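# Move six cart bottles into fridge and close door

## Task

Move all six bottles from the cart into the refrigerator, each standing upright, and then close the refrigerator door completely. A glass bottle that drops a long way means failure, as does slamming the door while opening or closing it, and so does the robot toppling or finishing tilted. Anything the robot picked up and still grips or touches at the end is not counted as done, nor is anything that stays put only because the robot supports it. Finish by releasing everything and backing away.

## Robot and tools

Robot: a Hello Robot Stretch 3 with one arm. It has a two-wheel differential base (0.33 m long, 0.34 m wide), a lift that rides up a mast, and a telescoping arm that sticks out to the robot's right side. The gripper cannot move forward on its own; drive the base to shift it forward or back. Spinning in place pivots about the point midway between the wheels, 0.05 m behind the front edge. With the arm pulled in and the wrist folded, the swept radius is 0.28 m; an unfolded level wrist reaches past that. The base cannot move sideways. Something may occasionally nudge a loose object.

Frames: the base frame has its origin on the floor between the drive wheels, x forward, y left, z up. The odometry frame is the base frame where the scene began. hand_pose is reported in the base frame, at the point where the closed fingertips meet.

Tool execute_actions takes "actions", a list run in order. Each action may hold "robot" and "steps" (1 to 450 control steps, 30 per second; default 1) and optionally "until". {"steps": n} alone just waits. "robot" may be: one command; a list of up to 8 commands run one after another, which may include {"pause_s": s} (max 15 s); or {"stop": true}, which brakes everything and clears the queue. A command holds any of:
- "base": exactly one of {"translate_m": d} (a relative drive in metres from where the base is when that command begins, forward positive, |d| at most 1) or {"rotate_rad": d} (a relative turn in radians, left/counter-clockwise positive, |d| at most 3.2).
- "joints": absolute targets by name; unnamed joints keep their old targets. lift_m 0 to 1.1 (arm height); arm_m 0 to 0.52 (extension); wrist_yaw_rad -1.345 to 4.42 (0 along the arm, positive toward the front, 3.0 folded over the base); wrist_pitch_rad -1.57 to 0.451 (negative tips fingers down); wrist_roll_rad -2.911 to 2.911 (0 means fingers side by side); gripper_m -0.089 to 0.179 (wider is higher; real fingertip gap is 0.007 smaller when nearly closed, 0.025 smaller wide open, zero below 0.007); head_pan_rad -3.953 to 1.73 (0 forward, positive left, -1.57 looks along the arm); head_tilt_rad -1.53 to 0.419 (negative down).
- "contact_limits": {"arm_m": effort %} (1 to 100), the motor effort at which the arm motion halts with contact_stop; lower is gentler. It lasts until arm_m's next command.
Base and joint motions begin together and keep running across later actions and while you think. A new command overrides at once and discards any rest of the old queue. In a queue, the next command starts when the previous one ends "done" (for base or gripper, "off_target" also passes); otherwise the rest is dropped.
"until" ends an action early: {"robot": {"status": "ended"}} fires once nothing reads moving and the queue is not running; other fields take conditions like {"lift_m": [">", 0.3]} or {"base_status": ["!=", "moving"]}; {"any": {"status": "ended"}} fires when any one motion ends. Because "done" means within a tolerance, avoid waiting for exact equality. An invalid or out-of-range number rejects the whole call.

Tool zoom_image: {"camera": "head_camera"|"nav_camera"|"wrist_camera", "region": [x0, y0, x1, y1]} in pixels from the top-left, at most 504x504. Tool finished_scene: {"scene": n}, the current scene's number; irreversible, and it reports success.

Cameras: head_camera and nav_camera are on the head (aimed by head_pan_rad/head_tilt_rad); wrist_camera is on the gripper. Each execute_actions result includes one image per camera, taken at the end of the call; an empty actions list just looks.

Result lines: base_status with progress (moved of goal, from wheel counts); joint_goals; joint_status (moving, done, off_target, contact_stop, time_out, stopped, not_commanded, torque_fault); measured_speeds; refusals count, queue state and queue_left. robot.on_its_own appears when the robot has altered a goal, a joint is slack or its servo is off, an idle motor's effort suggests a load, or base_tilt leans 3 degrees or more. motor_effort is in per cent (peak in brackets) and is noisy. lidar_m: 12 distances in 30-degree sectors counter-clockwise from straight ahead (4th left, 7th behind, 10th right), at 0.17 m height; blind to glass. wrist_depth_mm and head_depth_mm are 7x7 median-depth grids. refused:/dropped: lines name the failing goal, counting from 0.

Speed: the base is fast (0.30 m/s, 1.9 rad/s) only with lift_m below 0.30, arm_m below 0.03 and wrist_yaw_rad above 2.54; otherwise 0.10 m/s and 0.63 rad/s.

Gripping: close to a gripper_m value under the object's width (smaller squeezes harder; overly hard triggers a stall guard that weakens the grip, so glass may slip). Release by opening at least 0.02 beyond where the pads made contact. Neither the reading nor "done" proves you hold something; check the images.

Cautions: fold or unfold the wrist only with lift_m 0.32 to 0.95, wrist_pitch_rad -0.4, roll near 0; once folded, the lift may go down to 0.25. With wrist_yaw_rad below -0.4 keep pitch at -0.5 or lower. Pushing an immovable thing with the gripper higher than about 0.45 m can tip the robot, more so after a contact_stop or with a raised limit. Don't drive while gripping or pushing something fixed. If snagged or leaning, reverse the last motion in small steps, pull the gripper free, and lower lift to about 0.2 if still tipped. Arm and lift go slack after contact_stop. Long hard pushing disables a wrist servo for 10 s. Open and close the fridge door gently, lower bottles slowly and stand them upright, release, back off, and wait for all motion to end before calling finished_scene.

Each tool is called after "Call:" as name(argument=value, ...), one argument or row to a line, values as JSON.

## Session

Call:
execute_actions(
  actions=[],
)

Scene clock: 0.00 s.
robot.base_odometry: x=+0.000 y=+0.000 heading=+0.000 (m, m, rad; robot's odometry frame)
robot.turned_by_wheels: +0.000 (rad since the last result)
robot.turned_by_imu: +0.000 (rad since the last result)
robot.base_tilt: forward=+0.4 right=-0.9 (deg)
robot.lidar_m: 0.98 1.06 2.87 1.31 2.47 1.88 1.17 1.61 1.49 1.26 1.26 1.48
robot.head_depth_mm: 2022 2154 2165 2130 2138 2133 2084 / 2144 2615 2558 2579 2582 2547 2312 / 2143 3050 3212 3219 3170 3055 2271 / 2176 3230 3271 3305 3304 2818 2078 / 2199 3061 3135 3193 3205 1160 1410 / 2201 2996 3066 3082 3133 1076 1321 / 2094 2970 2959 2975 3047 1167 1267
robot.base_status: not_commanded
robot.joint_positions: lift_m=+0.518 arm_m=+0.002 wrist_yaw_rad=+2.831 wrist_pitch_rad=-0.583 wrist_roll_rad=-0.019 gripper_m=+0.037 head_pan_rad=+0.002 head_tilt_rad=+0.000
robot.joint_goals: lift_m=+0.518 arm_m=+0.002 wrist_yaw_rad=+2.831 wrist_pitch_rad=-0.583 wrist_roll_rad=-0.019 gripper_m=+0.037 head_pan_rad=+0.002 head_tilt_rad=+0.000
robot.joint_status: lift_m=not_commanded arm_m=not_commanded wrist_yaw_rad=not_commanded wrist_pitch_rad=not_commanded wrist_roll_rad=not_commanded gripper_m=not_commanded head_pan_rad=not_commanded head_tilt_rad=not_commanded
robot.measured_speeds: translate_m=+0.000 rotate_rad=+0.000 lift_m=+0.000 arm_m=+0.000 wrist_yaw_rad=+0.000 wrist_pitch_rad=+0.000 wrist_roll_rad=+0.000 head_pan_rad=+0.000 head_tilt_rad=+0.000
robot: refusals=0 queue=idle queue_left=0
robot.motor_effort: left_wheel=+0 right_wheel=+1 lift_m=+36 arm_m=-1 wrist_yaw_rad=+0 wrist_pitch_rad=+7 wrist_roll_rad=+1 gripper_m=+0 head_pan_rad=+0 head_tilt_rad=+3 (%)
robot.hand_pose: x=+0.0400 y=+0.0444 z=+0.4953 quat_wxyz=(+0.305, +0.694, +0.099, +0.644) (m; robot's base frame)
robot.wrist_depth_mm: - - - - - - - / - - - - - - - / - - - - - - - / 861 909 889 886 948 890 909 / 772 - 779 770 760 759 783 / 672 673 663 671 662 669 677 / 607 612 - 601 607 605 601
pictures: head_camera (sideways: a quarter turn clockwise sets it upright), nav_camera (sideways: a quarter turn counterclockwise sets it upright), wrist_camera
Images, in order (width x height): head_camera 896x504, nav_camera 672x504, wrist_camera 644x364.

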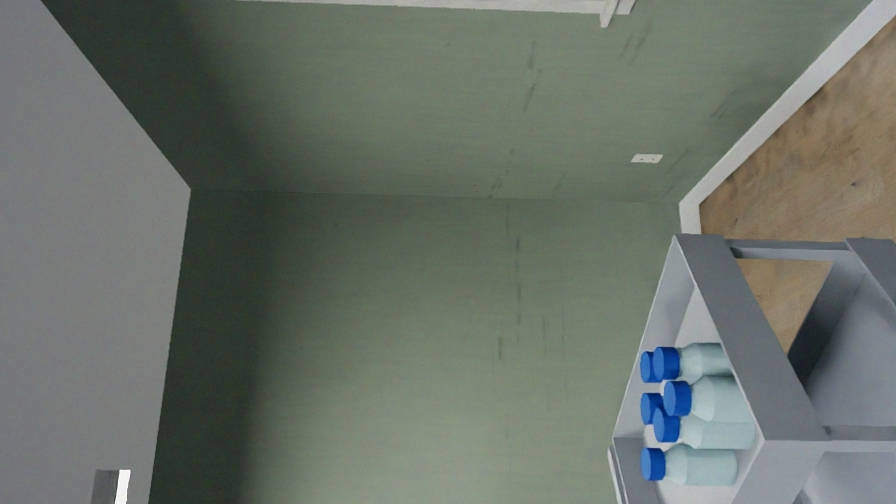

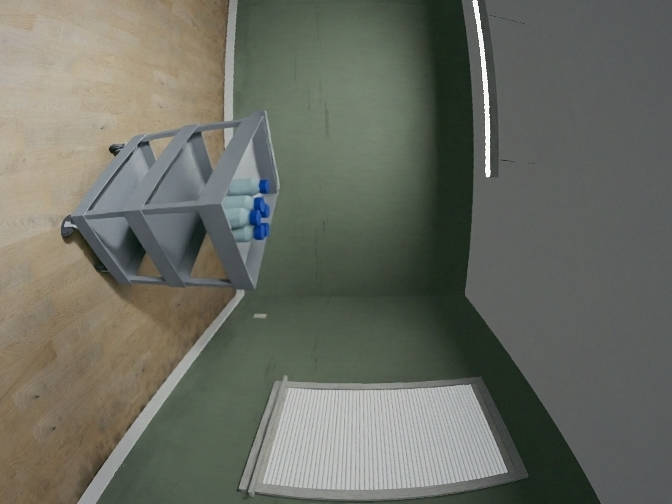

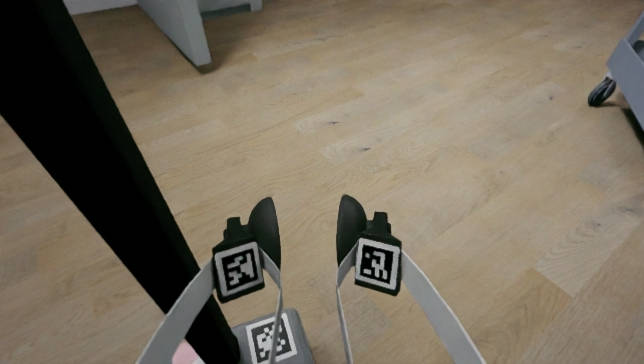

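Call:
execute_actions(
  actions=[
    {"robot":{"joints":{"head_pan_rad":1.5,"head_tilt_rad":-0.3}},"steps":200,"until":{"robot":{"status":"ended"}}},
  ],
)

Call:
execute_actions(
  actions=[
    {"robot":{"joints":{"head_pan_rad":-3.1,"head_tilt_rad":-0.3}},"steps":300,"until":{"robot":{"status":"ended"}}},
  ],
)

Scene clock: 5.63 s.
robot.base_odometry: x=+0.000 y=+0.000 heading=+0.000 (m, m, rad; robot's odometry frame)
robot.turned_by_wheels: +0.000 (rad since the last result)
robot.turned_by_imu: +0.001 (rad since the last result)
robot.base_tilt: forward=+0.2 right=-0.9 (deg)
robot.lidar_m: 0.98 1.06 2.88 1.31 2.47 1.88 1.17 1.62 1.49 1.26 1.26 1.48
robot.head_depth_mm: 2697 2829 3032 3230 2730 2008 1571 / 2543 2738 2917 3052 2680 2001 1572 / 2413 2592 2775 2970 2668 1962 1558 / 2005 2152 2213 2292 2398 1961 1558 / 1855 2278 2360 2253 2307 1815 1560 / 1301 1423 1413 1581 1884 1825 1536 / 2095 2215 2355 2480 2575 1912 1538
robot.base_status: not_commanded
robot.joint_positions: lift_m=+0.518 arm_m=+0.002 wrist_yaw_rad=+2.831 wrist_pitch_rad=-0.583 wrist_roll_rad=-0.019 gripper_m=+0.037 head_pan_rad=+1.493 head_tilt_rad=-0.296
robot.joint_goals: lift_m=+0.518 arm_m=+0.002 wrist_yaw_rad=+2.831 wrist_pitch_rad=-0.583 wrist_roll_rad=-0.019 gripper_m=+0.037 head_pan_rad=+1.500 head_tilt_rad=-0.300
robot.joint_status: lift_m=not_commanded arm_m=not_commanded wrist_yaw_rad=not_commanded wrist_pitch_rad=not_commanded wrist_roll_rad=not_commanded gripper_m=not_commanded head_pan_rad=done head_tilt_rad=done
robot.measured_speeds: translate_m=+0.000 rotate_rad=+0.000 lift_m=+0.000 arm_m=+0.000 wrist_yaw_rad=+0.000 wrist_pitch_rad=+0.000 wrist_roll_rad=+0.000 head_pan_rad=+0.000 head_tilt_rad=+0.000
robot: refusals=0 queue=done queue_left=0
robot.motor_effort: left_wheel=+0(0) right_wheel=+1(1) lift_m=+36(36) arm_m=-1(0) wrist_yaw_rad=+0(0) wrist_pitch_rad=+7(7) wrist_roll_rad=+1(1) gripper_m=+0(0) head_pan_rad=+3(40) head_tilt_rad=-2(17) (%)
robot.hand_pose: x=+0.0400 y=+0.0444 z=+0.4953 quat_wxyz=(+0.305, +0.694, +0.099, +0.644) (m; robot's base frame)
robot.wrist_depth_mm: - - - - - - - / - - - - - - - / - - - - - - - / 866 912 906 884 899 869 895 / 774 - 792 778 762 760 770 / 679 654 644 683 658 673 675 / 600 597 - 602 602 604 607
pictures: head_camera (sideways: a quarter turn clockwise sets it upright), nav_camera (sideways: a quarter turn counterclockwise sets it upright), wrist_camera
camera_calibration (this result's frames):
head_camera: T_world_to_cam=[[-0.00150843, -0.33982, -0.940489, 1.24665], [-0.99534, 0.0911841, -0.0313504, 0.0491455], [0.0964112, 0.93606, -0.338374, 0.403475], [0, 0, 0, 1]] pos_world=[0.0118975, 0.0414797, 1.31053]
nav_camera: T_world_to_cam=[[0.0160262, 0.324462, 0.945763, -1.19393], [0.996403, -0.0839069, 0.0119016, 0.031049], [0.0832176, 0.94217, -0.32464, 0.380575], [0, 0, 0, 1]] pos_world=[-0.0434738, 0.0314231, 1.25235]
wrist_camera: T_world_to_cam=[[0.939387, -0.342747, 0.00871016, -0.0324432], [-0.238304, -0.670977, -0.70214, 0.413304], [0.246501, 0.657506, -0.711986, 0.482562], [0, 0, 0, 1]] pos_world=[0.0100168, -0.0510894, 0.634057]
Images, in order (width x height): head_camera 896x504, nav_camera 672x504, wrist_camera 644x364.

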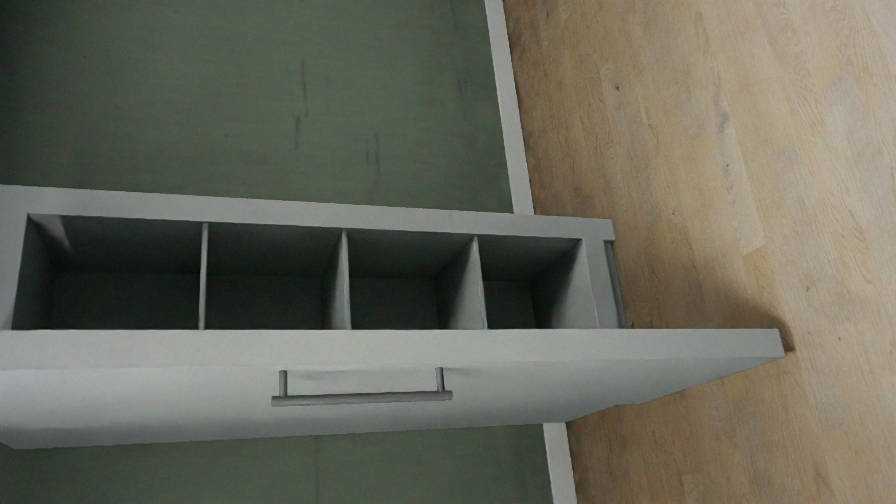

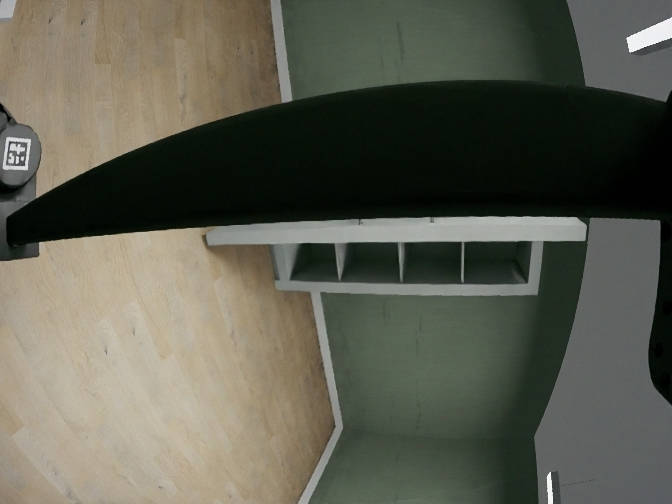

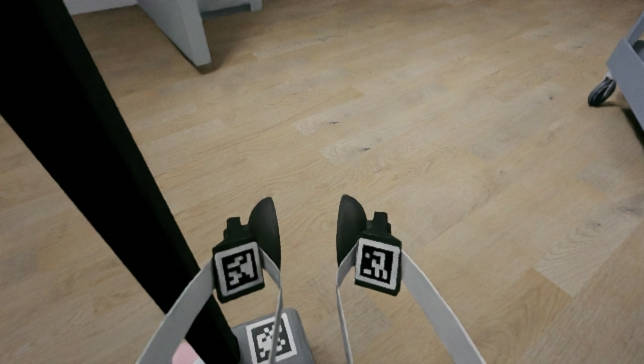

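Scene clock: 8.17 s.
robot.base_odometry: x=+0.000 y=+0.000 heading=+0.000 (m, m, rad; robot's odometry frame)
robot.turned_by_wheels: +0.000 (rad since the last result)
robot.turned_by_imu: +0.001 (rad since the last result)
robot.base_tilt: forward=+0.4 right=-1.0 (deg)
robot.lidar_m: 0.98 1.06 2.87 1.31 2.46 1.88 1.16 1.62 1.49 1.26 1.26 1.47
robot.head_depth_mm: 1585 1690 1803 1912 2059 1987 1575 / 1541 1627 1732 1872 2007 1992 1579 / 1509 1591 1679 1216 1932 1972 1563 / 1467 1560 1638 1117 1842 1819 1516 / 1429 1508 1597 1099 1816 1871 1520 / 1370 1476 1563 1091 1755 1854 1552 / 1348 1445 1525 1082 1737 1799 1536
robot.base_status: not_commanded
robot.joint_positions: lift_m=+0.518 arm_m=+0.002 wrist_yaw_rad=+2.831 wrist_pitch_rad=-0.583 wrist_roll_rad=-0.019 gripper_m=+0.037 head_pan_rad=-3.093 head_tilt_rad=-0.296
robot.joint_goals: lift_m=+0.518 arm_m=+0.002 wrist_yaw_rad=+2.831 wrist_pitch_rad=-0.583 wrist_roll_rad=-0.019 gripper_m=+0.037 head_pan_rad=-3.100 head_tilt_rad=-0.300
robot.joint_status: lift_m=not_commanded arm_m=not_commanded wrist_yaw_rad=not_commanded wrist_pitch_rad=not_commanded wrist_roll_rad=not_commanded gripper_m=not_commanded head_pan_rad=done head_tilt_rad=done
robot.measured_speeds: translate_m=+0.000 rotate_rad=+0.000 lift_m=+0.000 arm_m=+0.000 wrist_yaw_rad=+0.000 wrist_pitch_rad=+0.000 wrist_roll_rad=+0.000 head_pan_rad=+0.000 head_tilt_rad=+0.000
robot: refusals=0 queue=done queue_left=0
robot.motor_effort: left_wheel=+0(0) right_wheel=+1(1) lift_m=+36(36) arm_m=+0(1) wrist_yaw_rad=+0(0) wrist_pitch_rad=+7(7) wrist_roll_rad=+1(1) gripper_m=+0(0) head_pan_rad=-3(39) head_tilt_rad=-1(1) (%)
robot.hand_pose: x=+0.0400 y=+0.0444 z=+0.4953 quat_wxyz=(+0.305, +0.694, +0.099, +0.644) (m; robot's base frame)
robot.wrist_depth_mm: - - - - - - - / - - - - - - - / - - - - - - - / 863 910 871 893 880 889 886 / 751 - 767 757 760 769 770 / 659 657 653 674 671 670 671 / 599 604 - 606 598 607 604
pictures: head_camera (sideways: a quarter turn clockwise sets it upright), nav_camera (sideways: a quarter turn counterclockwise sets it upright), wrist_camera
camera_calibration (this result's frames):
head_camera: T_world_to_cam=[[0.337515, 0.0415115, -0.940404, 1.24447], [0.0354938, -0.998878, -0.0313538, 0.0428617], [-0.940651, -0.0227961, -0.33861, 0.410108], [0, 0, 0, 1]] pos_world=[-0.035782, 0.000502488, 1.31052]
nav_camera: T_world_to_cam=[[-0.32412, -0.0251674, 0.945681, -1.19175], [-0.0428421, 0.999011, 0.0119031, 0.0373865], [-0.945046, -0.0366569, -0.324877, 0.387157], [0, 0, 0, 1]] pos_world=[-0.0187857, -0.0531507, 1.25234]
wrist_camera: T_world_to_cam=[[0.939387, -0.342747, 0.00871014, -0.0324432], [-0.238304, -0.670977, -0.70214, 0.413304], [0.246501, 0.657506, -0.711986, 0.482562], [0, 0, 0, 1]] pos_world=[0.0100168, -0.0510894, 0.634057]
Images, in order (width x height): head_camera 896x504, nav_camera 672x504, wrist_camera 644x364.

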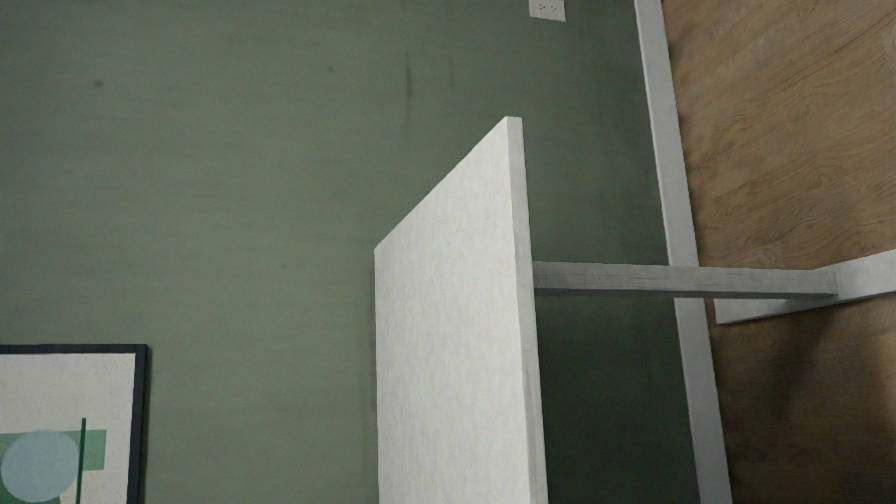

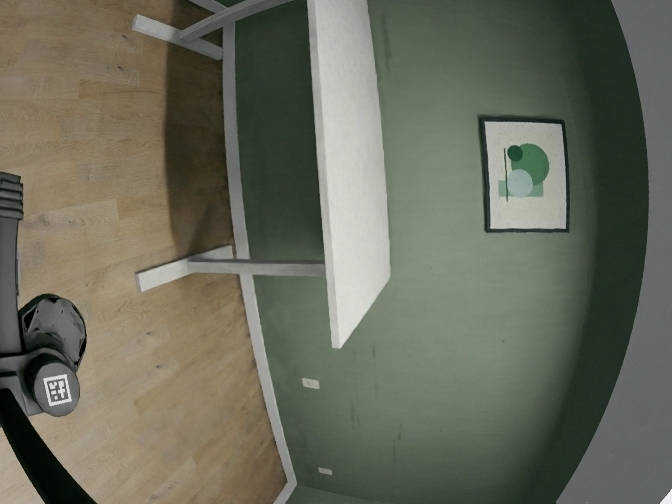

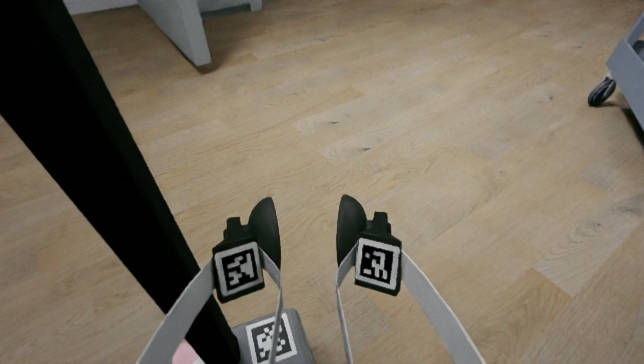

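Call:
execute_actions(
  actions=[
    {"robot":[{"joints":{"lift_m":0.28,"head_pan_rad":-1.57,"head_tilt_rad":-0.7},"base":{"rotate_rad":0.68}},{"base":{"translate_m":1.0}},{"base":{"translate_m":0.3}},{"base":{"rotate_rad":-0.4}}],"steps":450,"until":{"robot":{"status":"ended"}}},
  ],
)

Scene clock: 42.13 s.
robot.base_odometry: x=+1.011 y=+0.817 heading=+0.280 (m, m, rad; robot's odometry frame)
robot.turned_by_wheels: +0.280 (rad since the last result)
robot.turned_by_imu: +0.290 (rad since the last result)
robot.base_tilt: forward=+0.2 right=-1.0 (deg)
robot.lidar_m: 1.94 2.03 2.01 1.41 1.13 1.11 2.33 2.47 0.55 0.39 0.37 0.38
robot.head_depth_mm: 1609 1814 2066 2004 1654 1405 1223 / 1584 1807 2057 725 1572 1397 1214 / 1590 1792 810 734 987 1100 1215 / 1588 1798 709 708 954 916 1137 / 1581 1745 702 682 614 873 1097 / 1586 1794 907 702 580 867 1019 / 1585 1792 873 738 611 827 781
robot.base_status: done (rotate_rad -0.3999 of -0.4000)
robot.joint_positions: lift_m=+0.280 arm_m=+0.002 wrist_yaw_rad=+2.831 wrist_pitch_rad=-0.583 wrist_roll_rad=-0.019 gripper_m=+0.037 head_pan_rad=-1.577 head_tilt_rad=-0.692
robot.joint_goals: lift_m=+0.280 arm_m=+0.002 wrist_yaw_rad=+2.831 wrist_pitch_rad=-0.583 wrist_roll_rad=-0.019 gripper_m=+0.037 head_pan_rad=-1.570 head_tilt_rad=-0.700
robot.joint_status: lift_m=done arm_m=not_commanded wrist_yaw_rad=not_commanded wrist_pitch_rad=not_commanded wrist_roll_rad=not_commanded gripper_m=not_commanded head_pan_rad=done head_tilt_rad=done
robot.measured_speeds: translate_m=+0.000 rotate_rad=+0.000 lift_m=+0.000 arm_m=+0.000 wrist_yaw_rad=+0.000 wrist_pitch_rad=+0.000 wrist_roll_rad=+0.000 head_pan_rad=+0.000 head_tilt_rad=+0.000
robot: refusals=0 queue=done queue_left=0
robot.motor_effort: left_wheel=+1(7) right_wheel=-1(11) lift_m=+21(37) arm_m=+0(1) wrist_yaw_rad=+0(0) wrist_pitch_rad=+7(7) wrist_roll_rad=+1(1) gripper_m=+0(0) head_pan_rad=+3(38) head_tilt_rad=-3(21) (%)
robot.hand_pose: x=+0.0400 y=+0.0444 z=+0.2579 quat_wxyz=(+0.305, +0.694, +0.099, +0.644) (m; robot's base frame)
robot.wrist_depth_mm: - - - - - - - / - 812 811 841 841 835 829 / - 665 658 669 678 657 668 / 531 580 556 564 552 567 563 / 480 - - 482 482 483 483 / - - - 426 418 426 429 / - - - 387 377 379 381
pictures: head_camera (sideways: a quarter turn clockwise sets it upright), nav_camera (sideways: a quarter turn counterclockwise sets it upright), wrist_camera
camera_calibration (this result's frames):
head_camera: T_world_to_cam=[[-0.0208856, 0.675431, -0.737127, 0.98158], [0.9994, -0.00626742, -0.0340597, 0.0404876], [-0.0276249, -0.737396, -0.674895, 0.842081], [0, 0, 0, 1]] pos_world=[0.00329995, -0.0417885, 1.29324]
nav_camera: T_world_to_cam=[[0.00528226, -0.664287, 0.747459, -0.935251], [-0.999887, 0.00699788, 0.0132854, 0.0414315], [-0.0140559, -0.747445, -0.664175, 0.822948], [0, 0, 0, 1]] pos_world=[0.0579344, -0.00645615, 1.24509]
wrist_camera: T_world_to_cam=[[0.939387, -0.342747, 0.00871014, -0.030378], [-0.238304, -0.670977, -0.70214, 0.24667], [0.246501, 0.657506, -0.711985, 0.313598], [0, 0, 0, 1]] pos_world=[0.0100169, -0.0510948, 0.396739]
Images, in order (width x height): head_camera 896x504, nav_camera 672x504, wrist_camera 644x364.

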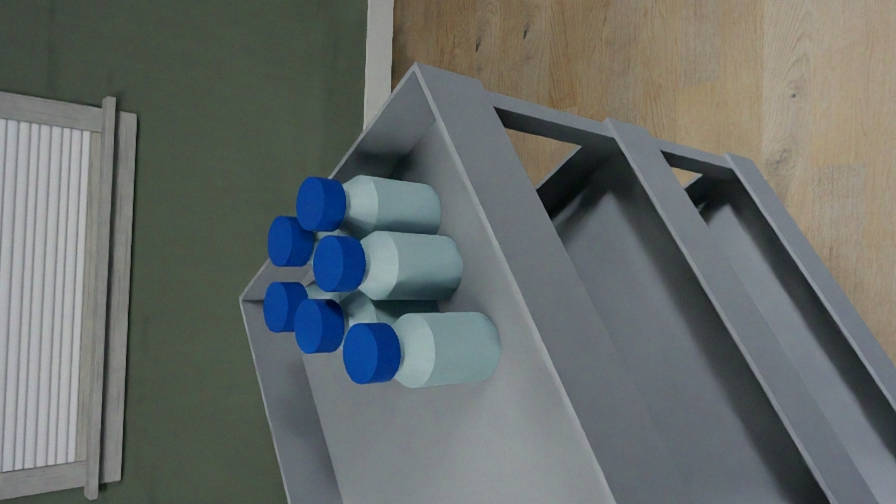

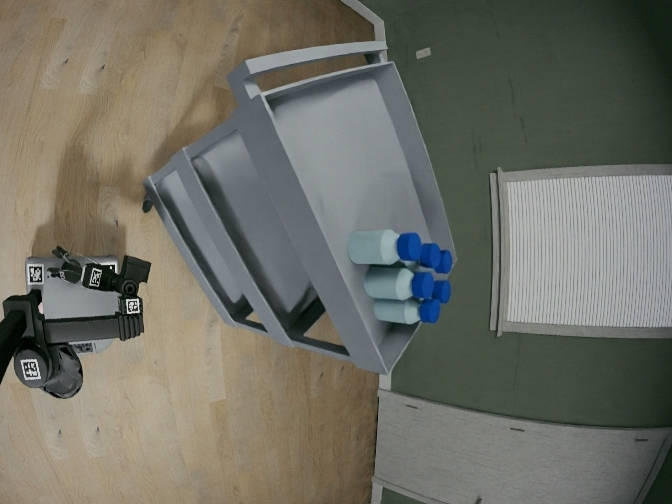

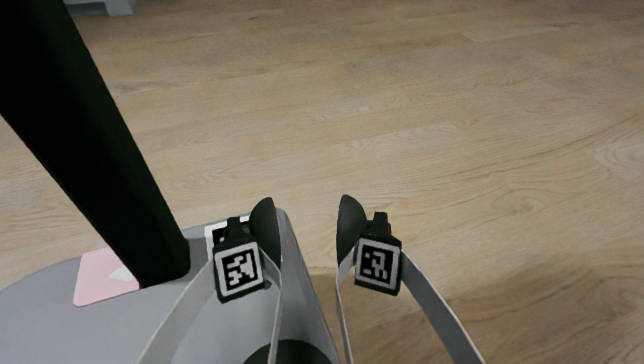

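Call:
execute_actions(
  actions=[
    {"robot":[{"joints":{"lift_m":0.9,"wrist_pitch_rad":-0.4,"gripper_m":0.13}},{"joints":{"wrist_yaw_rad":0.0}}],"steps":450,"until":{"robot":{"status":"ended"}}},
  ],
)

Scene clock: 57.50 s.
robot.base_odometry: x=+1.011 y=+0.817 heading=+0.280 (m, m, rad; robot's odometry frame)
robot.turned_by_wheels: +0.000 (rad since the last result)
robot.turned_by_imu: +0.002 (rad since the last result)
robot.base_tilt: forward=+0.3 right=-0.9 (deg)
robot.lidar_m: 1.94 2.02 2.01 1.41 1.13 1.11 2.33 2.46 0.55 0.39 0.37 0.38
robot.head_depth_mm: 1596 1807 2053 1988 1712 - - / 1575 1801 2064 724 1650 - - / 1598 1802 809 736 983 - - / 1587 1818 708 708 - - - / 1591 1771 701 685 608 863 1107 / 1591 1792 906 700 582 865 1017 / 1578 1786 876 736 611 828 784
robot.base_status: done (rotate_rad -0.3999 of -0.4000)
robot.joint_positions: lift_m=+0.899 arm_m=+0.002 wrist_yaw_rad=+0.003 wrist_pitch_rad=-0.420 wrist_roll_rad=-0.019 gripper_m=+0.130 head_pan_rad=-1.577 head_tilt_rad=-0.692
robot.joint_goals: lift_m=+0.900 arm_m=+0.002 wrist_yaw_rad=+0.000 wrist_pitch_rad=-0.400 wrist_roll_rad=-0.019 gripper_m=+0.130 head_pan_rad=-1.570 head_tilt_rad=-0.700
robot.joint_status: lift_m=done arm_m=not_commanded wrist_yaw_rad=done wrist_pitch_rad=done wrist_roll_rad=not_commanded gripper_m=done head_pan_rad=done head_tilt_rad=done
robot.measured_speeds: translate_m=+0.000 rotate_rad=+0.000 lift_m=+0.000 arm_m=+0.000 wrist_yaw_rad=+0.000 wrist_pitch_rad=+0.000 wrist_roll_rad=+0.000 head_pan_rad=+0.000 head_tilt_rad=+0.000
robot: refusals=0 queue=done queue_left=0
robot.motor_effort: left_wheel=+2(2) right_wheel=-2(1) lift_m=+50(52) arm_m=-1(1) wrist_yaw_rad=-2(4) wrist_pitch_rad=+11(12) wrist_roll_rad=+1(1) gripper_m=+0(85) head_pan_rad=+2(3) head_tilt_rad=-3(2) (%)
robot.hand_pose: x=-0.0210 y=-0.3708 z=+0.9118 quat_wxyz=(+0.698, +0.150, -0.685, -0.145) (m; robot's base frame)
robot.wrist_depth_mm: - - - - - - - / - - 380 374 - - - / 496 541 317 375 449 - - / 410 411 348 399 346 - - / 340 349 342 291 421 - - / 285 - 250 615 642 - - / 186 220 545 565 - - -
pictures: head_camera (sideways: a quarter turn clockwise sets it upright), nav_camera (sideways: a quarter turn counterclockwise sets it upright), wrist_camera
camera_calibration (this result's frames):
head_camera: T_world_to_cam=[[-0.0208856, 0.675431, -0.737127, 0.98158], [0.9994, -0.00626754, -0.0340597, 0.0404876], [-0.027625, -0.737396, -0.674895, 0.842081], [0, 0, 0, 1]] pos_world=[0.00329994, -0.0417885, 1.29324]
nav_camera: T_world_to_cam=[[0.00528218, -0.664287, 0.747459, -0.935251], [-0.999887, 0.006998, 0.0132854, 0.0414315], [-0.014056, -0.747445, -0.664175, 0.822948], [0, 0, 0, 1]] pos_world=[0.0579344, -0.00645616, 1.24509]
wrist_camera: T_world_to_cam=[[-0.999285, 0.0377338, 0.00216504, -0.0146713], [0.020442, 0.587761, -0.808777, 0.982011], [-0.0317907, -0.808154, -0.588112, 0.404953], [0, 0, 0, 1]] pos_world=[-0.0218613, -0.249369, 1.03242]
Images, in order (width x height): head_camera 896x504, nav_camera 672x504, wrist_camera 644x364.

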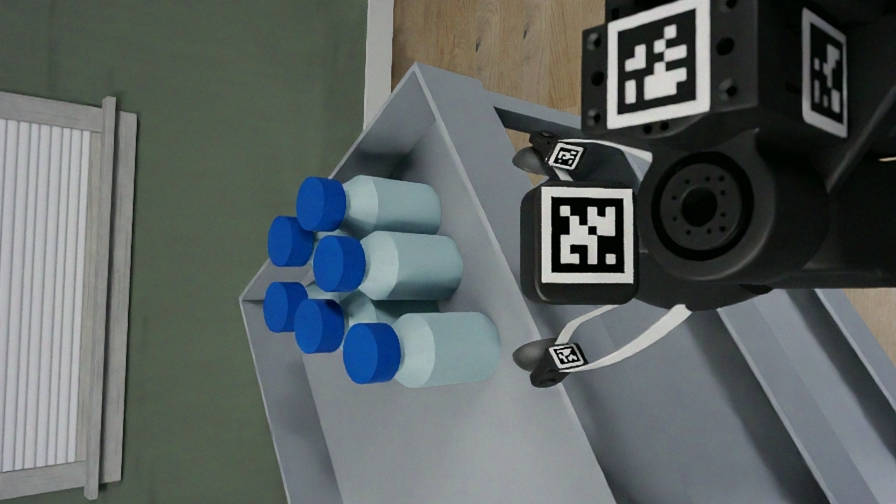

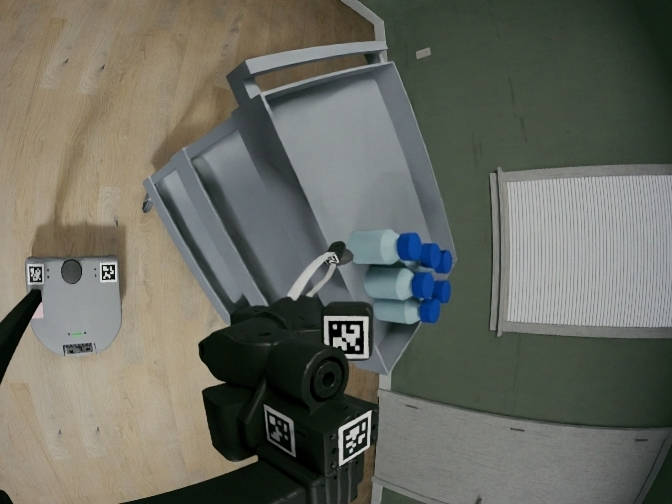

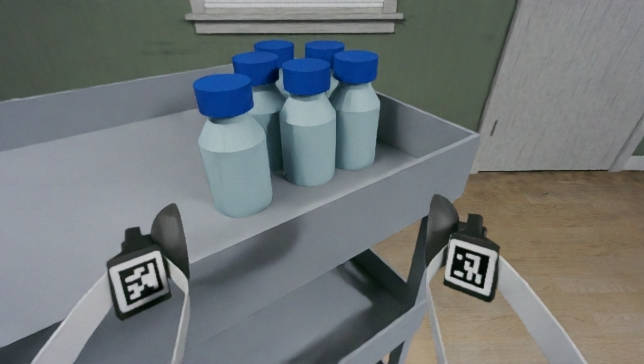

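Call:
execute_actions(
  actions=[
    {"robot":[{"base":{"translate_m":0.105},"joints":{"arm_m":0.12}},{"joints":{"lift_m":0.82}}],"steps":450,"until":{"robot":{"status":"ended"}}},
  ],
)

Scene clock: 63.77 s.
robot.base_odometry: x=+1.112 y=+0.846 heading=+0.280 (m, m, rad; robot's odometry frame)
robot.turned_by_wheels: +0.000 (rad since the last result)
robot.turned_by_imu: +0.002 (rad since the last result)
robot.base_tilt: forward=+0.4 right=-1.0 (deg)
robot.lidar_m: 1.84 1.91 2.00 1.43 1.27 1.19 2.44 2.48 0.46 0.33 0.31 1.90
robot.head_depth_mm: 1604 1798 2005 751 1585 - - / 1595 1795 717 739 - 1173 1190 / 1589 1790 706 711 - 1150 1171 / 1580 1802 909 645 - 811 1080 / 1586 1798 912 765 604 836 992 / 1579 1797 873 739 615 538 769 / 1595 1810 848 736 612 503 750
robot.base_status: done (translate_m +0.1050 of +0.1050)
robot.joint_positions: lift_m=+0.821 arm_m=+0.120 wrist_yaw_rad=+0.003 wrist_pitch_rad=-0.379 wrist_roll_rad=-0.036 gripper_m=+0.130 head_pan_rad=-1.577 head_tilt_rad=-0.692
robot.joint_goals: lift_m=+0.820 arm_m=+0.120 wrist_yaw_rad=+0.000 wrist_pitch_rad=-0.400 wrist_roll_rad=-0.036 gripper_m=+0.130 head_pan_rad=-1.570 head_tilt_rad=-0.700
robot.joint_status: lift_m=done arm_m=done wrist_yaw_rad=done wrist_pitch_rad=done wrist_roll_rad=not_commanded gripper_m=done head_pan_rad=done head_tilt_rad=done
robot.measured_speeds: translate_m=+0.000 rotate_rad=+0.000 lift_m=+0.000 arm_m=+0.000 wrist_yaw_rad=+0.000 wrist_pitch_rad=+0.000 wrist_roll_rad=+0.000 head_pan_rad=+0.000 head_tilt_rad=+0.000
robot: refusals=0 queue=done queue_left=0
robot.motor_effort: left_wheel=+2(5) right_wheel=-3(3) lift_m=+14(49) arm_m=+3(1) wrist_yaw_rad=-2(2) wrist_pitch_rad=-12(13) wrist_roll_rad=+10(10) gripper_m=+0(0) head_pan_rad=+3(3) head_tilt_rad=-3(3) (%)
robot.hand_pose: x=-0.0209 y=-0.4937 z=+0.8422 quat_wxyz=(+0.707, +0.137, -0.681, -0.130) (m; robot's base frame)
robot.wrist_depth_mm: - - - 235 237 245 - / 379 409 458 173 226 259 - / 366 397 402 178 232 281 297 / 300 303 303 193 254 295 297 / 241 250 244 216 235 250 230 / 202 - 204 204 203 199 - / 179 173 174 175 176 111 -
pictures: head_camera (sideways: a quarter turn clockwise sets it upright), nav_camera (sideways: a quarter turn counterclockwise sets it upright), wrist_camera
camera_calibration (this result's frames):
head_camera: T_world_to_cam=[[-0.0208856, 0.675431, -0.737127, 0.98158], [0.9994, -0.00626755, -0.0340597, 0.0404876], [-0.027625, -0.737396, -0.674895, 0.842081], [0, 0, 0, 1]] pos_world=[0.00329994, -0.0417885, 1.29324]
nav_camera: T_world_to_cam=[[0.00528219, -0.664286, 0.747459, -0.935251], [-0.999887, 0.006998, 0.0132854, 0.0414315], [-0.014056, -0.747445, -0.664175, 0.822948], [0, 0, 0, 1]] pos_world=[0.0579344, -0.00645617, 1.24509]
wrist_camera: T_world_to_cam=[[-0.999373, 0.031146, 0.0168129, -0.0254246], [0.00328973, 0.554702, -0.832043, 1.00089], [-0.0352409, -0.831466, -0.554457, 0.224705], [0, 0, 0, 1]] pos_world=[-0.0207826, -0.367569, 0.957801]
Images, in order (width x height): head_camera 896x504, nav_camera 672x504, wrist_camera 644x364.

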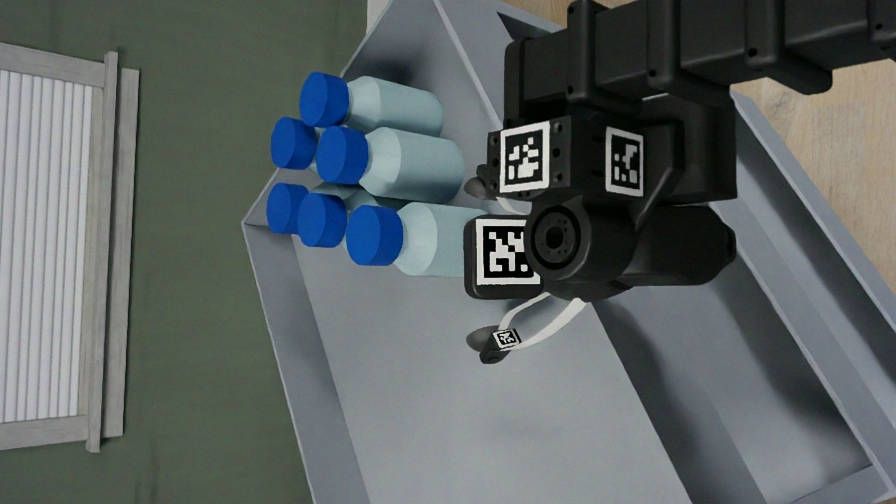

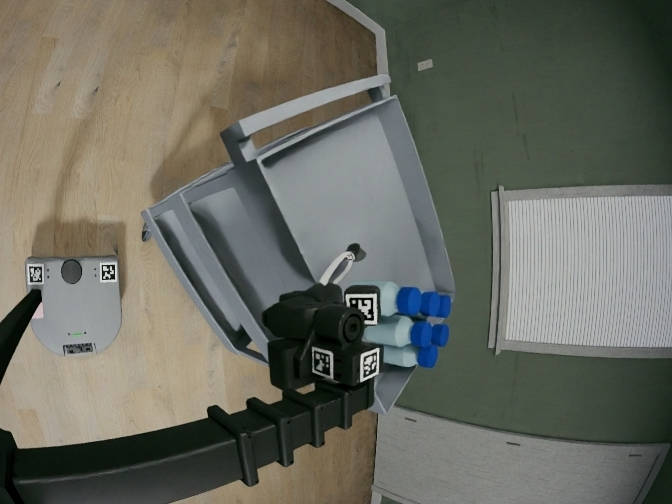

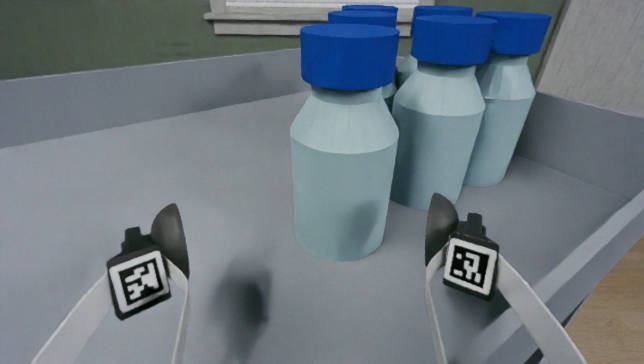

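Call:
execute_actions(
  actions=[
    {"robot":[{"joints":{"lift_m":0.85,"wrist_roll_rad":0,"gripper_m":0.12},"base":{"translate_m":-0.012}},{"joints":{"arm_m":0.235}},{"joints":{"lift_m":0.81}}],"steps":450,"until":{"robot":{"status":"ended"}}},
  ],
)

Scene clock: 72.13 s.
robot.base_odometry: x=+1.100 y=+0.843 heading=+0.280 (m, m, rad; robot's odometry frame)
robot.turned_by_wheels: +0.000 (rad since the last result)
robot.turned_by_imu: +0.001 (rad since the last result)
robot.base_tilt: forward=+0.2 right=-1.0 (deg)
robot.lidar_m: 1.85 1.93 2.01 1.43 1.26 1.18 2.42 2.49 0.47 0.33 0.32 1.92
robot.head_depth_mm: 1597 1799 2004 750 1668 - - / 1604 1786 723 - - 1095 1216 / 1600 1806 732 - 985 916 1167 / 1588 1754 733 - 594 876 1107 / 1593 1793 913 744 617 852 1002 / 1595 1800 881 741 615 819 783 / 1609 1813 861 738 611 508 752
robot.base_status: done (translate_m -0.0120 of -0.0120)
robot.joint_positions: lift_m=+0.813 arm_m=+0.235 wrist_yaw_rad=+0.000 wrist_pitch_rad=-0.402 wrist_roll_rad=-0.010 gripper_m=+0.120 head_pan_rad=-1.577 head_tilt_rad=-0.692
robot.joint_goals: lift_m=+0.813 arm_m=+0.235 wrist_yaw_rad=+0.000 wrist_pitch_rad=-0.400 wrist_roll_rad=+0.000 gripper_m=+0.120 head_pan_rad=-1.570 head_tilt_rad=-0.700
robot.joint_status: lift_m=contact_stop arm_m=done wrist_yaw_rad=done wrist_pitch_rad=done wrist_roll_rad=done gripper_m=done head_pan_rad=done head_tilt_rad=done
robot.measured_speeds: translate_m=+0.000 rotate_rad=+0.000 lift_m=+0.003 arm_m=+0.000 wrist_yaw_rad=+0.000 wrist_pitch_rad=+0.048 wrist_roll_rad=-0.024 head_pan_rad=+0.000 head_tilt_rad=+0.000
robot: refusals=0 queue=dropped queue_left=0
robot.on_its_own: lift_m is slack since a contact_stop, until your next command for it
robot.motor_effort: left_wheel=+1(2) right_wheel=-1(9) lift_m=+27(50) arm_m=+2(5) wrist_yaw_rad=+0(4) wrist_pitch_rad=-1(15) wrist_roll_rad=+6(17) gripper_m=-1(49) head_pan_rad=+3(2) head_tilt_rad=-2(3) (%)
robot.hand_pose: x=-0.0215 y=-0.6060 z=+0.8288 quat_wxyz=(+0.696, +0.142, -0.689, -0.141) (m; robot's base frame)
robot.wrist_depth_mm: - - - 94 138 131 149 / - 339 58 54 61 146 166 / 300 335 63 57 68 149 170 / 284 284 87 64 165 161 190 / 228 237 86 77 86 187 214 / 193 - 85 77 85 187 187 / 170 163 108 81 153 161 161
pictures: head_camera (sideways: a quarter turn clockwise sets it upright), nav_camera (sideways: a quarter turn counterclockwise sets it upright), wrist_camera
camera_calibration (this result's frames):
head_camera: T_world_to_cam=[[-0.0208853, 0.675573, -0.736997, 0.98141], [0.9994, -0.00626014, -0.0340597, 0.0404877], [-0.0276236, -0.737266, -0.675037, 0.842266], [0, 0, 0, 1]] pos_world=[0.00329999, -0.0417868, 1.29324]
nav_camera: T_world_to_cam=[[0.00528186, -0.664431, 0.747331, -0.935084], [-0.999887, 0.0069946, 0.0132855, 0.0414313], [-0.0140546, -0.747317, -0.664319, 0.823135], [0, 0, 0, 1]] pos_world=[0.0579344, -0.00644517, 1.24509]
wrist_camera: T_world_to_cam=[[-0.999024, 0.0436373, -0.00687548, 0.00494168], [0.0306906, 0.573659, -0.818519, 1.0529], [-0.0317738, -0.817931, -0.574438, 0.148773], [0, 0, 0, 1]] pos_world=[-0.0226501, -0.482533, 0.947311]
Images, in order (width x height): head_camera 896x504, nav_camera 672x504, wrist_camera 644x364.

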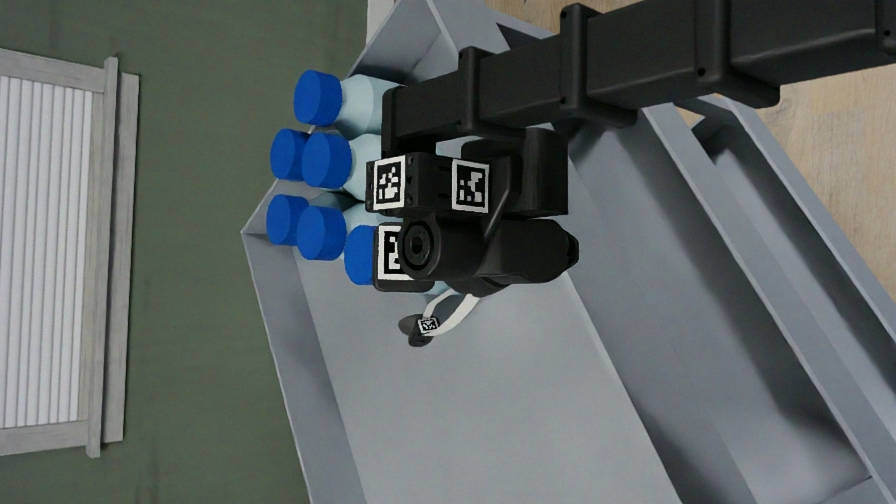

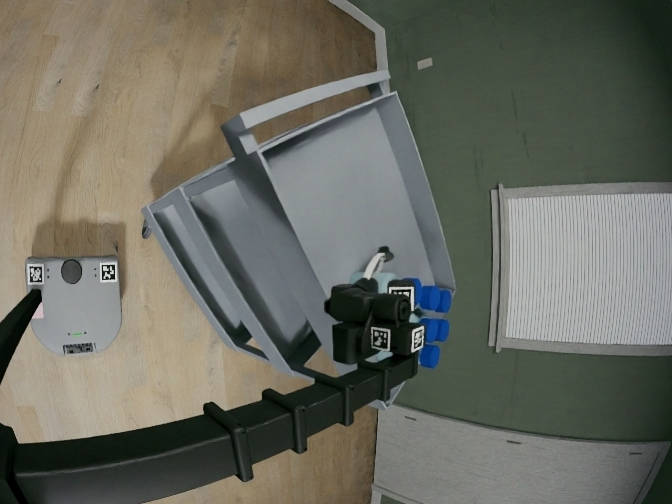

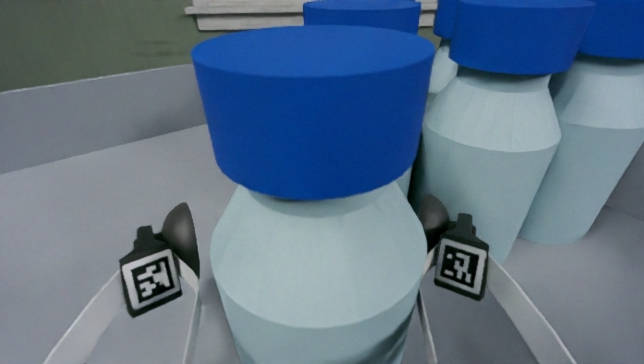

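Call:
execute_actions(
  actions=[
    {"robot":[{"joints":{"lift_m":0.82,"arm_m":0.205}},{"joints":{"gripper_m":0.03}},{"joints":{"lift_m":0.98}}],"steps":450,"until":{"robot":{"status":"ended"}}},
  ],
)

Scene clock: 80.00 s.
robot.base_odometry: x=+1.100 y=+0.843 heading=+0.280 (m, m, rad; robot's odometry frame)
robot.turned_by_wheels: +0.000 (rad since the last result)
robot.turned_by_imu: +0.002 (rad since the last result)
robot.base_tilt: forward=+0.3 right=-0.9 (deg)
robot.lidar_m: 1.85 1.93 2.01 1.43 1.25 1.18 2.42 2.49 0.47 0.33 0.32 1.91
robot.head_depth_mm: 1588 - - 737 1545 1397 1218 / 1577 - - 738 968 1106 1218 / 1567 - - 729 637 922 1169 / 1584 - - 734 601 877 1081 / 1587 1794 908 743 616 852 1004 / 1599 1798 880 739 614 814 772 / 1596 1805 854 736 610 505 755
robot.base_status: done (translate_m -0.0120 of -0.0120)
robot.joint_positions: lift_m=+0.979 arm_m=+0.205 wrist_yaw_rad=+0.002 wrist_pitch_rad=-0.445 wrist_roll_rad=-0.006 gripper_m=+0.041 head_pan_rad=-1.577 head_tilt_rad=-0.692
robot.joint_goals: lift_m=+0.980 arm_m=+0.205 wrist_yaw_rad=+0.000 wrist_pitch_rad=-0.400 wrist_roll_rad=+0.000 gripper_m=+0.040 head_pan_rad=-1.570 head_tilt_rad=-0.700
robot.joint_status: lift_m=done arm_m=done wrist_yaw_rad=done wrist_pitch_rad=done wrist_roll_rad=done gripper_m=done head_pan_rad=done head_tilt_rad=done
robot.measured_speeds: translate_m=+0.000 rotate_rad=+0.000 lift_m=+0.000 arm_m=+0.000 wrist_yaw_rad=+0.000 wrist_pitch_rad=+0.000 wrist_roll_rad=+0.000 head_pan_rad=+0.000 head_tilt_rad=+0.000
robot: refusals=0 queue=done queue_left=0
robot.on_its_own: gripper_m is held at +0.040, not at your +0.030, by its stall guard, which is not easing now
robot.motor_effort: left_wheel=+1(2) right_wheel=-1(4) lift_m=+54(55) arm_m=-3(7) wrist_yaw_rad=-2(2) wrist_pitch_rad=+25(29) wrist_roll_rad=+4(6) gripper_m=-21(99) head_pan_rad=+3(3) head_tilt_rad=-2(3) (%)
robot.hand_pose: x=-0.0210 y=-0.5713 z=+0.9861 quat_wxyz=(+0.692, +0.157, -0.687, -0.155) (m; robot's base frame)
robot.wrist_depth_mm: - - - - - - - / - - - 92 - - - / - - 99 89 - - - / - - 448 104 298 - - / 381 417 111 105 128 276 - / 369 372 119 109 273 325 314 / 319 323 302 123 302 315 301
pictures: head_camera (sideways: a quarter turn clockwise sets it upright), nav_camera (sideways: a quarter turn counterclockwise sets it upright), wrist_camera
camera_calibration (this result's frames):
head_camera: T_world_to_cam=[[-0.0208857, 0.675573, -0.736997, 0.98141], [0.9994, -0.00625954, -0.0340597, 0.0404877], [-0.0276231, -0.737266, -0.675037, 0.842266], [0, 0, 0, 1]] pos_world=[0.00330001, -0.0417868, 1.29324]
nav_camera: T_world_to_cam=[[0.00528226, -0.664431, 0.747331, -0.935084], [-0.999887, 0.00699401, 0.0132855, 0.0414313], [-0.0140542, -0.747317, -0.664319, 0.823135], [0, 0, 0, 1]] pos_world=[0.0579344, -0.00644513, 1.24509]
wrist_camera: T_world_to_cam=[[-0.999026, 0.0433179, -0.00838635, 0.00629503], [0.0330115, 0.607717, -0.793467, 1.1565], [-0.0292748, -0.792971, -0.608556, 0.315493], [0, 0, 0, 1]] pos_world=[-0.0226529, -0.452921, 1.10969]
Images, in order (width x height): head_camera 896x504, nav_camera 672x504, wrist_camera 644x364.

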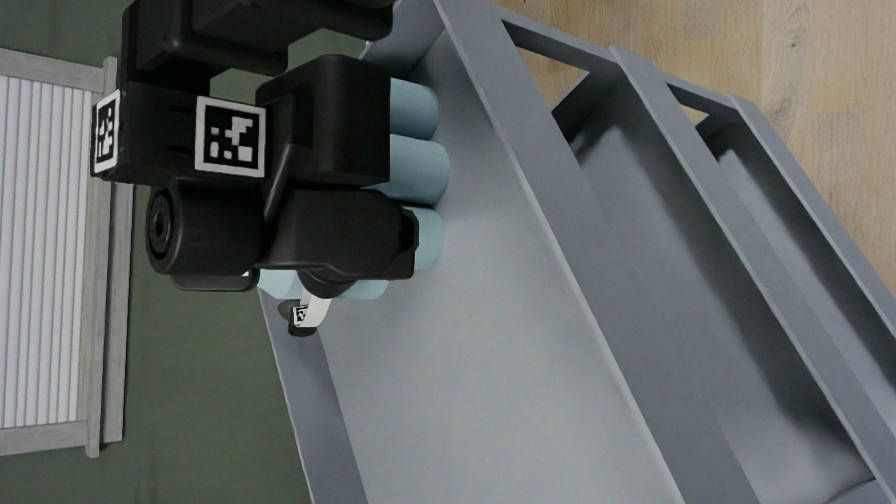

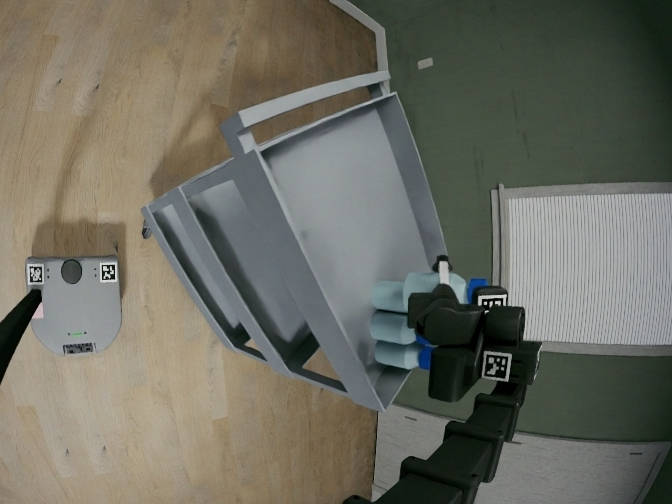

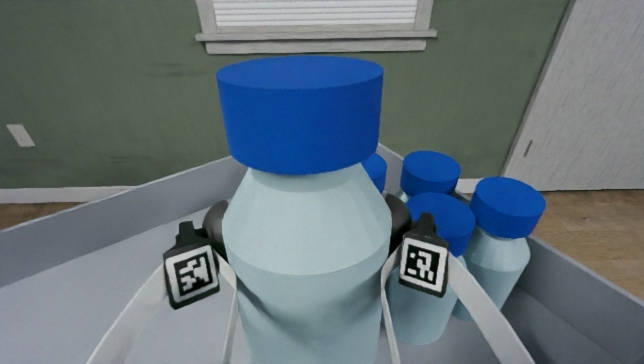

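Call:
execute_actions(
  actions=[
    {"robot":[{"joints":{"arm_m":0.0,"lift_m":1.03,"head_tilt_rad":-0.4}},{"base":{"rotate_rad":2.24}},{"base":{"translate_m":1.0}}],"steps":450,"until":{"robot":{"status":"ended"}}},
    {"steps":200,"until":{"robot":{"status":"ended"}}},
    {"robot":{"base":{"rotate_rad":0.9}},"steps":450,"until":{"robot":{"status":"ended"}}},
  ],
)

Scene clock: 109.53 s.
robot.base_odometry: x=+0.287 y=+1.425 heading=-2.863 (m, m, rad; robot's odometry frame)
robot.turned_by_wheels: +3.140 (rad since the last result)
robot.turned_by_imu: +3.122 (rad since the last result)
robot.base_tilt: forward=+0.3 right=-1.2 (deg)
robot.lidar_m: 0.27 2.04 2.64 1.36 1.31 2.56 2.48 1.65 0.66 0.83 0.38 0.28
robot.head_depth_mm: 690 685 675 - - - - / 880 943 980 836 - - - / 890 966 1045 899 - - - / 877 959 1043 891 - - - / 874 958 1039 856 1205 989 1214 / 873 959 1021 850 1180 1032 1181 / 749 768 782 760 812 828 898
robot.base_status: done (rotate_rad +0.8999 of +0.9000)
robot.joint_positions: lift_m=+1.029 arm_m=+0.002 wrist_yaw_rad=+0.001 wrist_pitch_rad=-0.446 wrist_roll_rad=-0.005 gripper_m=+0.041 head_pan_rad=-1.577 head_tilt_rad=-0.408
robot.joint_goals: lift_m=+1.030 arm_m=+0.000 wrist_yaw_rad=+0.000 wrist_pitch_rad=-0.400 wrist_roll_rad=+0.000 gripper_m=+0.040 head_pan_rad=-1.570 head_tilt_rad=-0.400
robot.joint_status: lift_m=done arm_m=done wrist_yaw_rad=done wrist_pitch_rad=done wrist_roll_rad=done gripper_m=done head_pan_rad=done head_tilt_rad=done
robot.measured_speeds: translate_m=+0.000 rotate_rad=+0.000 lift_m=+0.000 arm_m=+0.000 wrist_yaw_rad=+0.000 wrist_pitch_rad=+0.000 wrist_roll_rad=+0.000 head_pan_rad=+0.000 head_tilt_rad=+0.000
robot: refusals=0 queue=done queue_left=0
robot.on_its_own: gripper_m is held at +0.040, not at your +0.030, by its stall guard, which is not easing now
robot.motor_effort: left_wheel=-2(6) right_wheel=+4(8) lift_m=+53(54) arm_m=-4(4) wrist_yaw_rad=-1(2) wrist_pitch_rad=+26(26) wrist_roll_rad=+3(4) gripper_m=-21(21) head_pan_rad=+3(2) head_tilt_rad=+3(19) (%)
robot.hand_pose: x=-0.0213 y=-0.3677 z=+1.0359 quat_wxyz=(+0.692, +0.157, -0.687, -0.156) (m; robot's base frame)
robot.wrist_depth_mm: 340 432 707 741 659 361 850 / 356 433 579 93 567 391 923 / 344 434 99 89 473 431 - / 345 464 606 104 598 498 - / 345 493 111 105 128 - - / 342 465 119 109 673 - - / 339 549 687 123 826 - -
pictures: head_camera (sideways: a quarter turn clockwise sets it upright), nav_camera (sideways: a quarter turn counterclockwise sets it upright), wrist_camera
camera_calibration (this result's frames):
head_camera: T_world_to_cam=[[-0.0223393, 0.44236, -0.896559, 1.18945], [0.999344, -0.0156976, -0.0326455, 0.0386593], [-0.028515, -0.8967, -0.441719, 0.538724], [0, 0, 0, 1]] pos_world=[0.00329938, -0.0424865, 1.30564]
nav_camera: T_world_to_cam=[[0.00674962, -0.428769, 0.903389, -1.13857], [-0.999866, 0.0105898, 0.0124966, 0.0424535], [-0.0149248, -0.903352, -0.42864, 0.516515], [0, 0, 0, 1]] pos_world=[0.0578416, -0.0220373, 1.24944]
wrist_camera: T_world_to_cam=[[-0.99895, 0.0449204, -0.00897725, -0.00118589], [0.0344876, 0.608504, -0.792801, 1.07195], [-0.0301503, -0.792279, -0.609414, 0.508301], [0, 0, 0, 1]] pos_world=[-0.0228282, -0.249516, 1.1596]
Images, in order (width x height): head_camera 896x504, nav_camera 672x504, wrist_camera 644x364.

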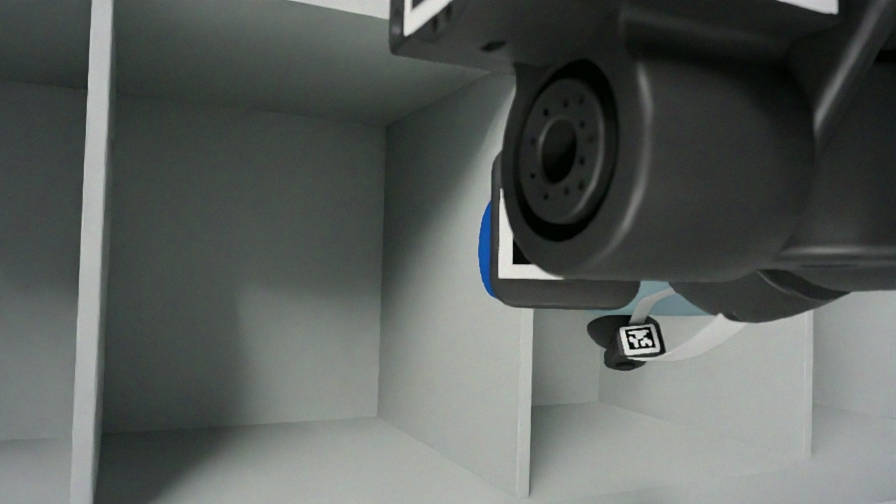

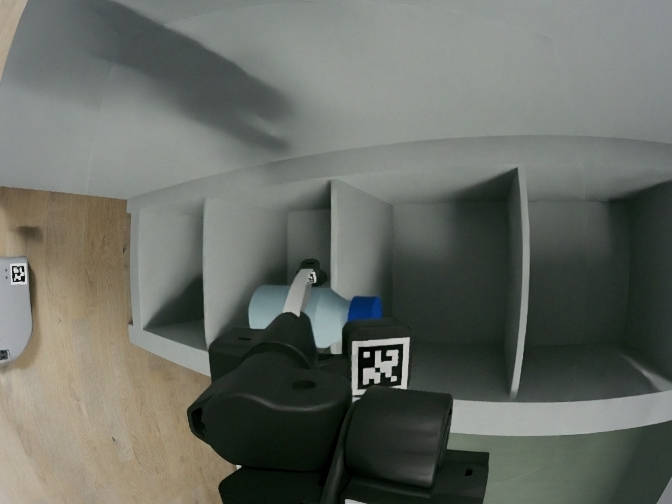

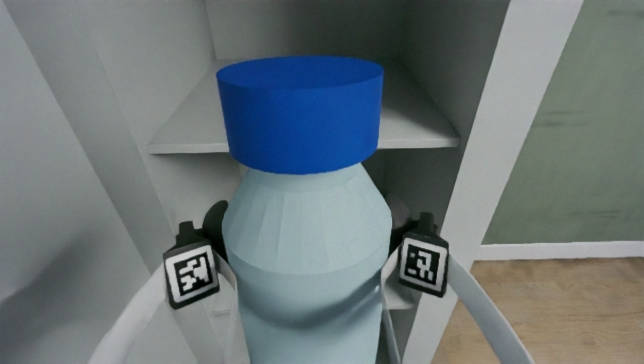

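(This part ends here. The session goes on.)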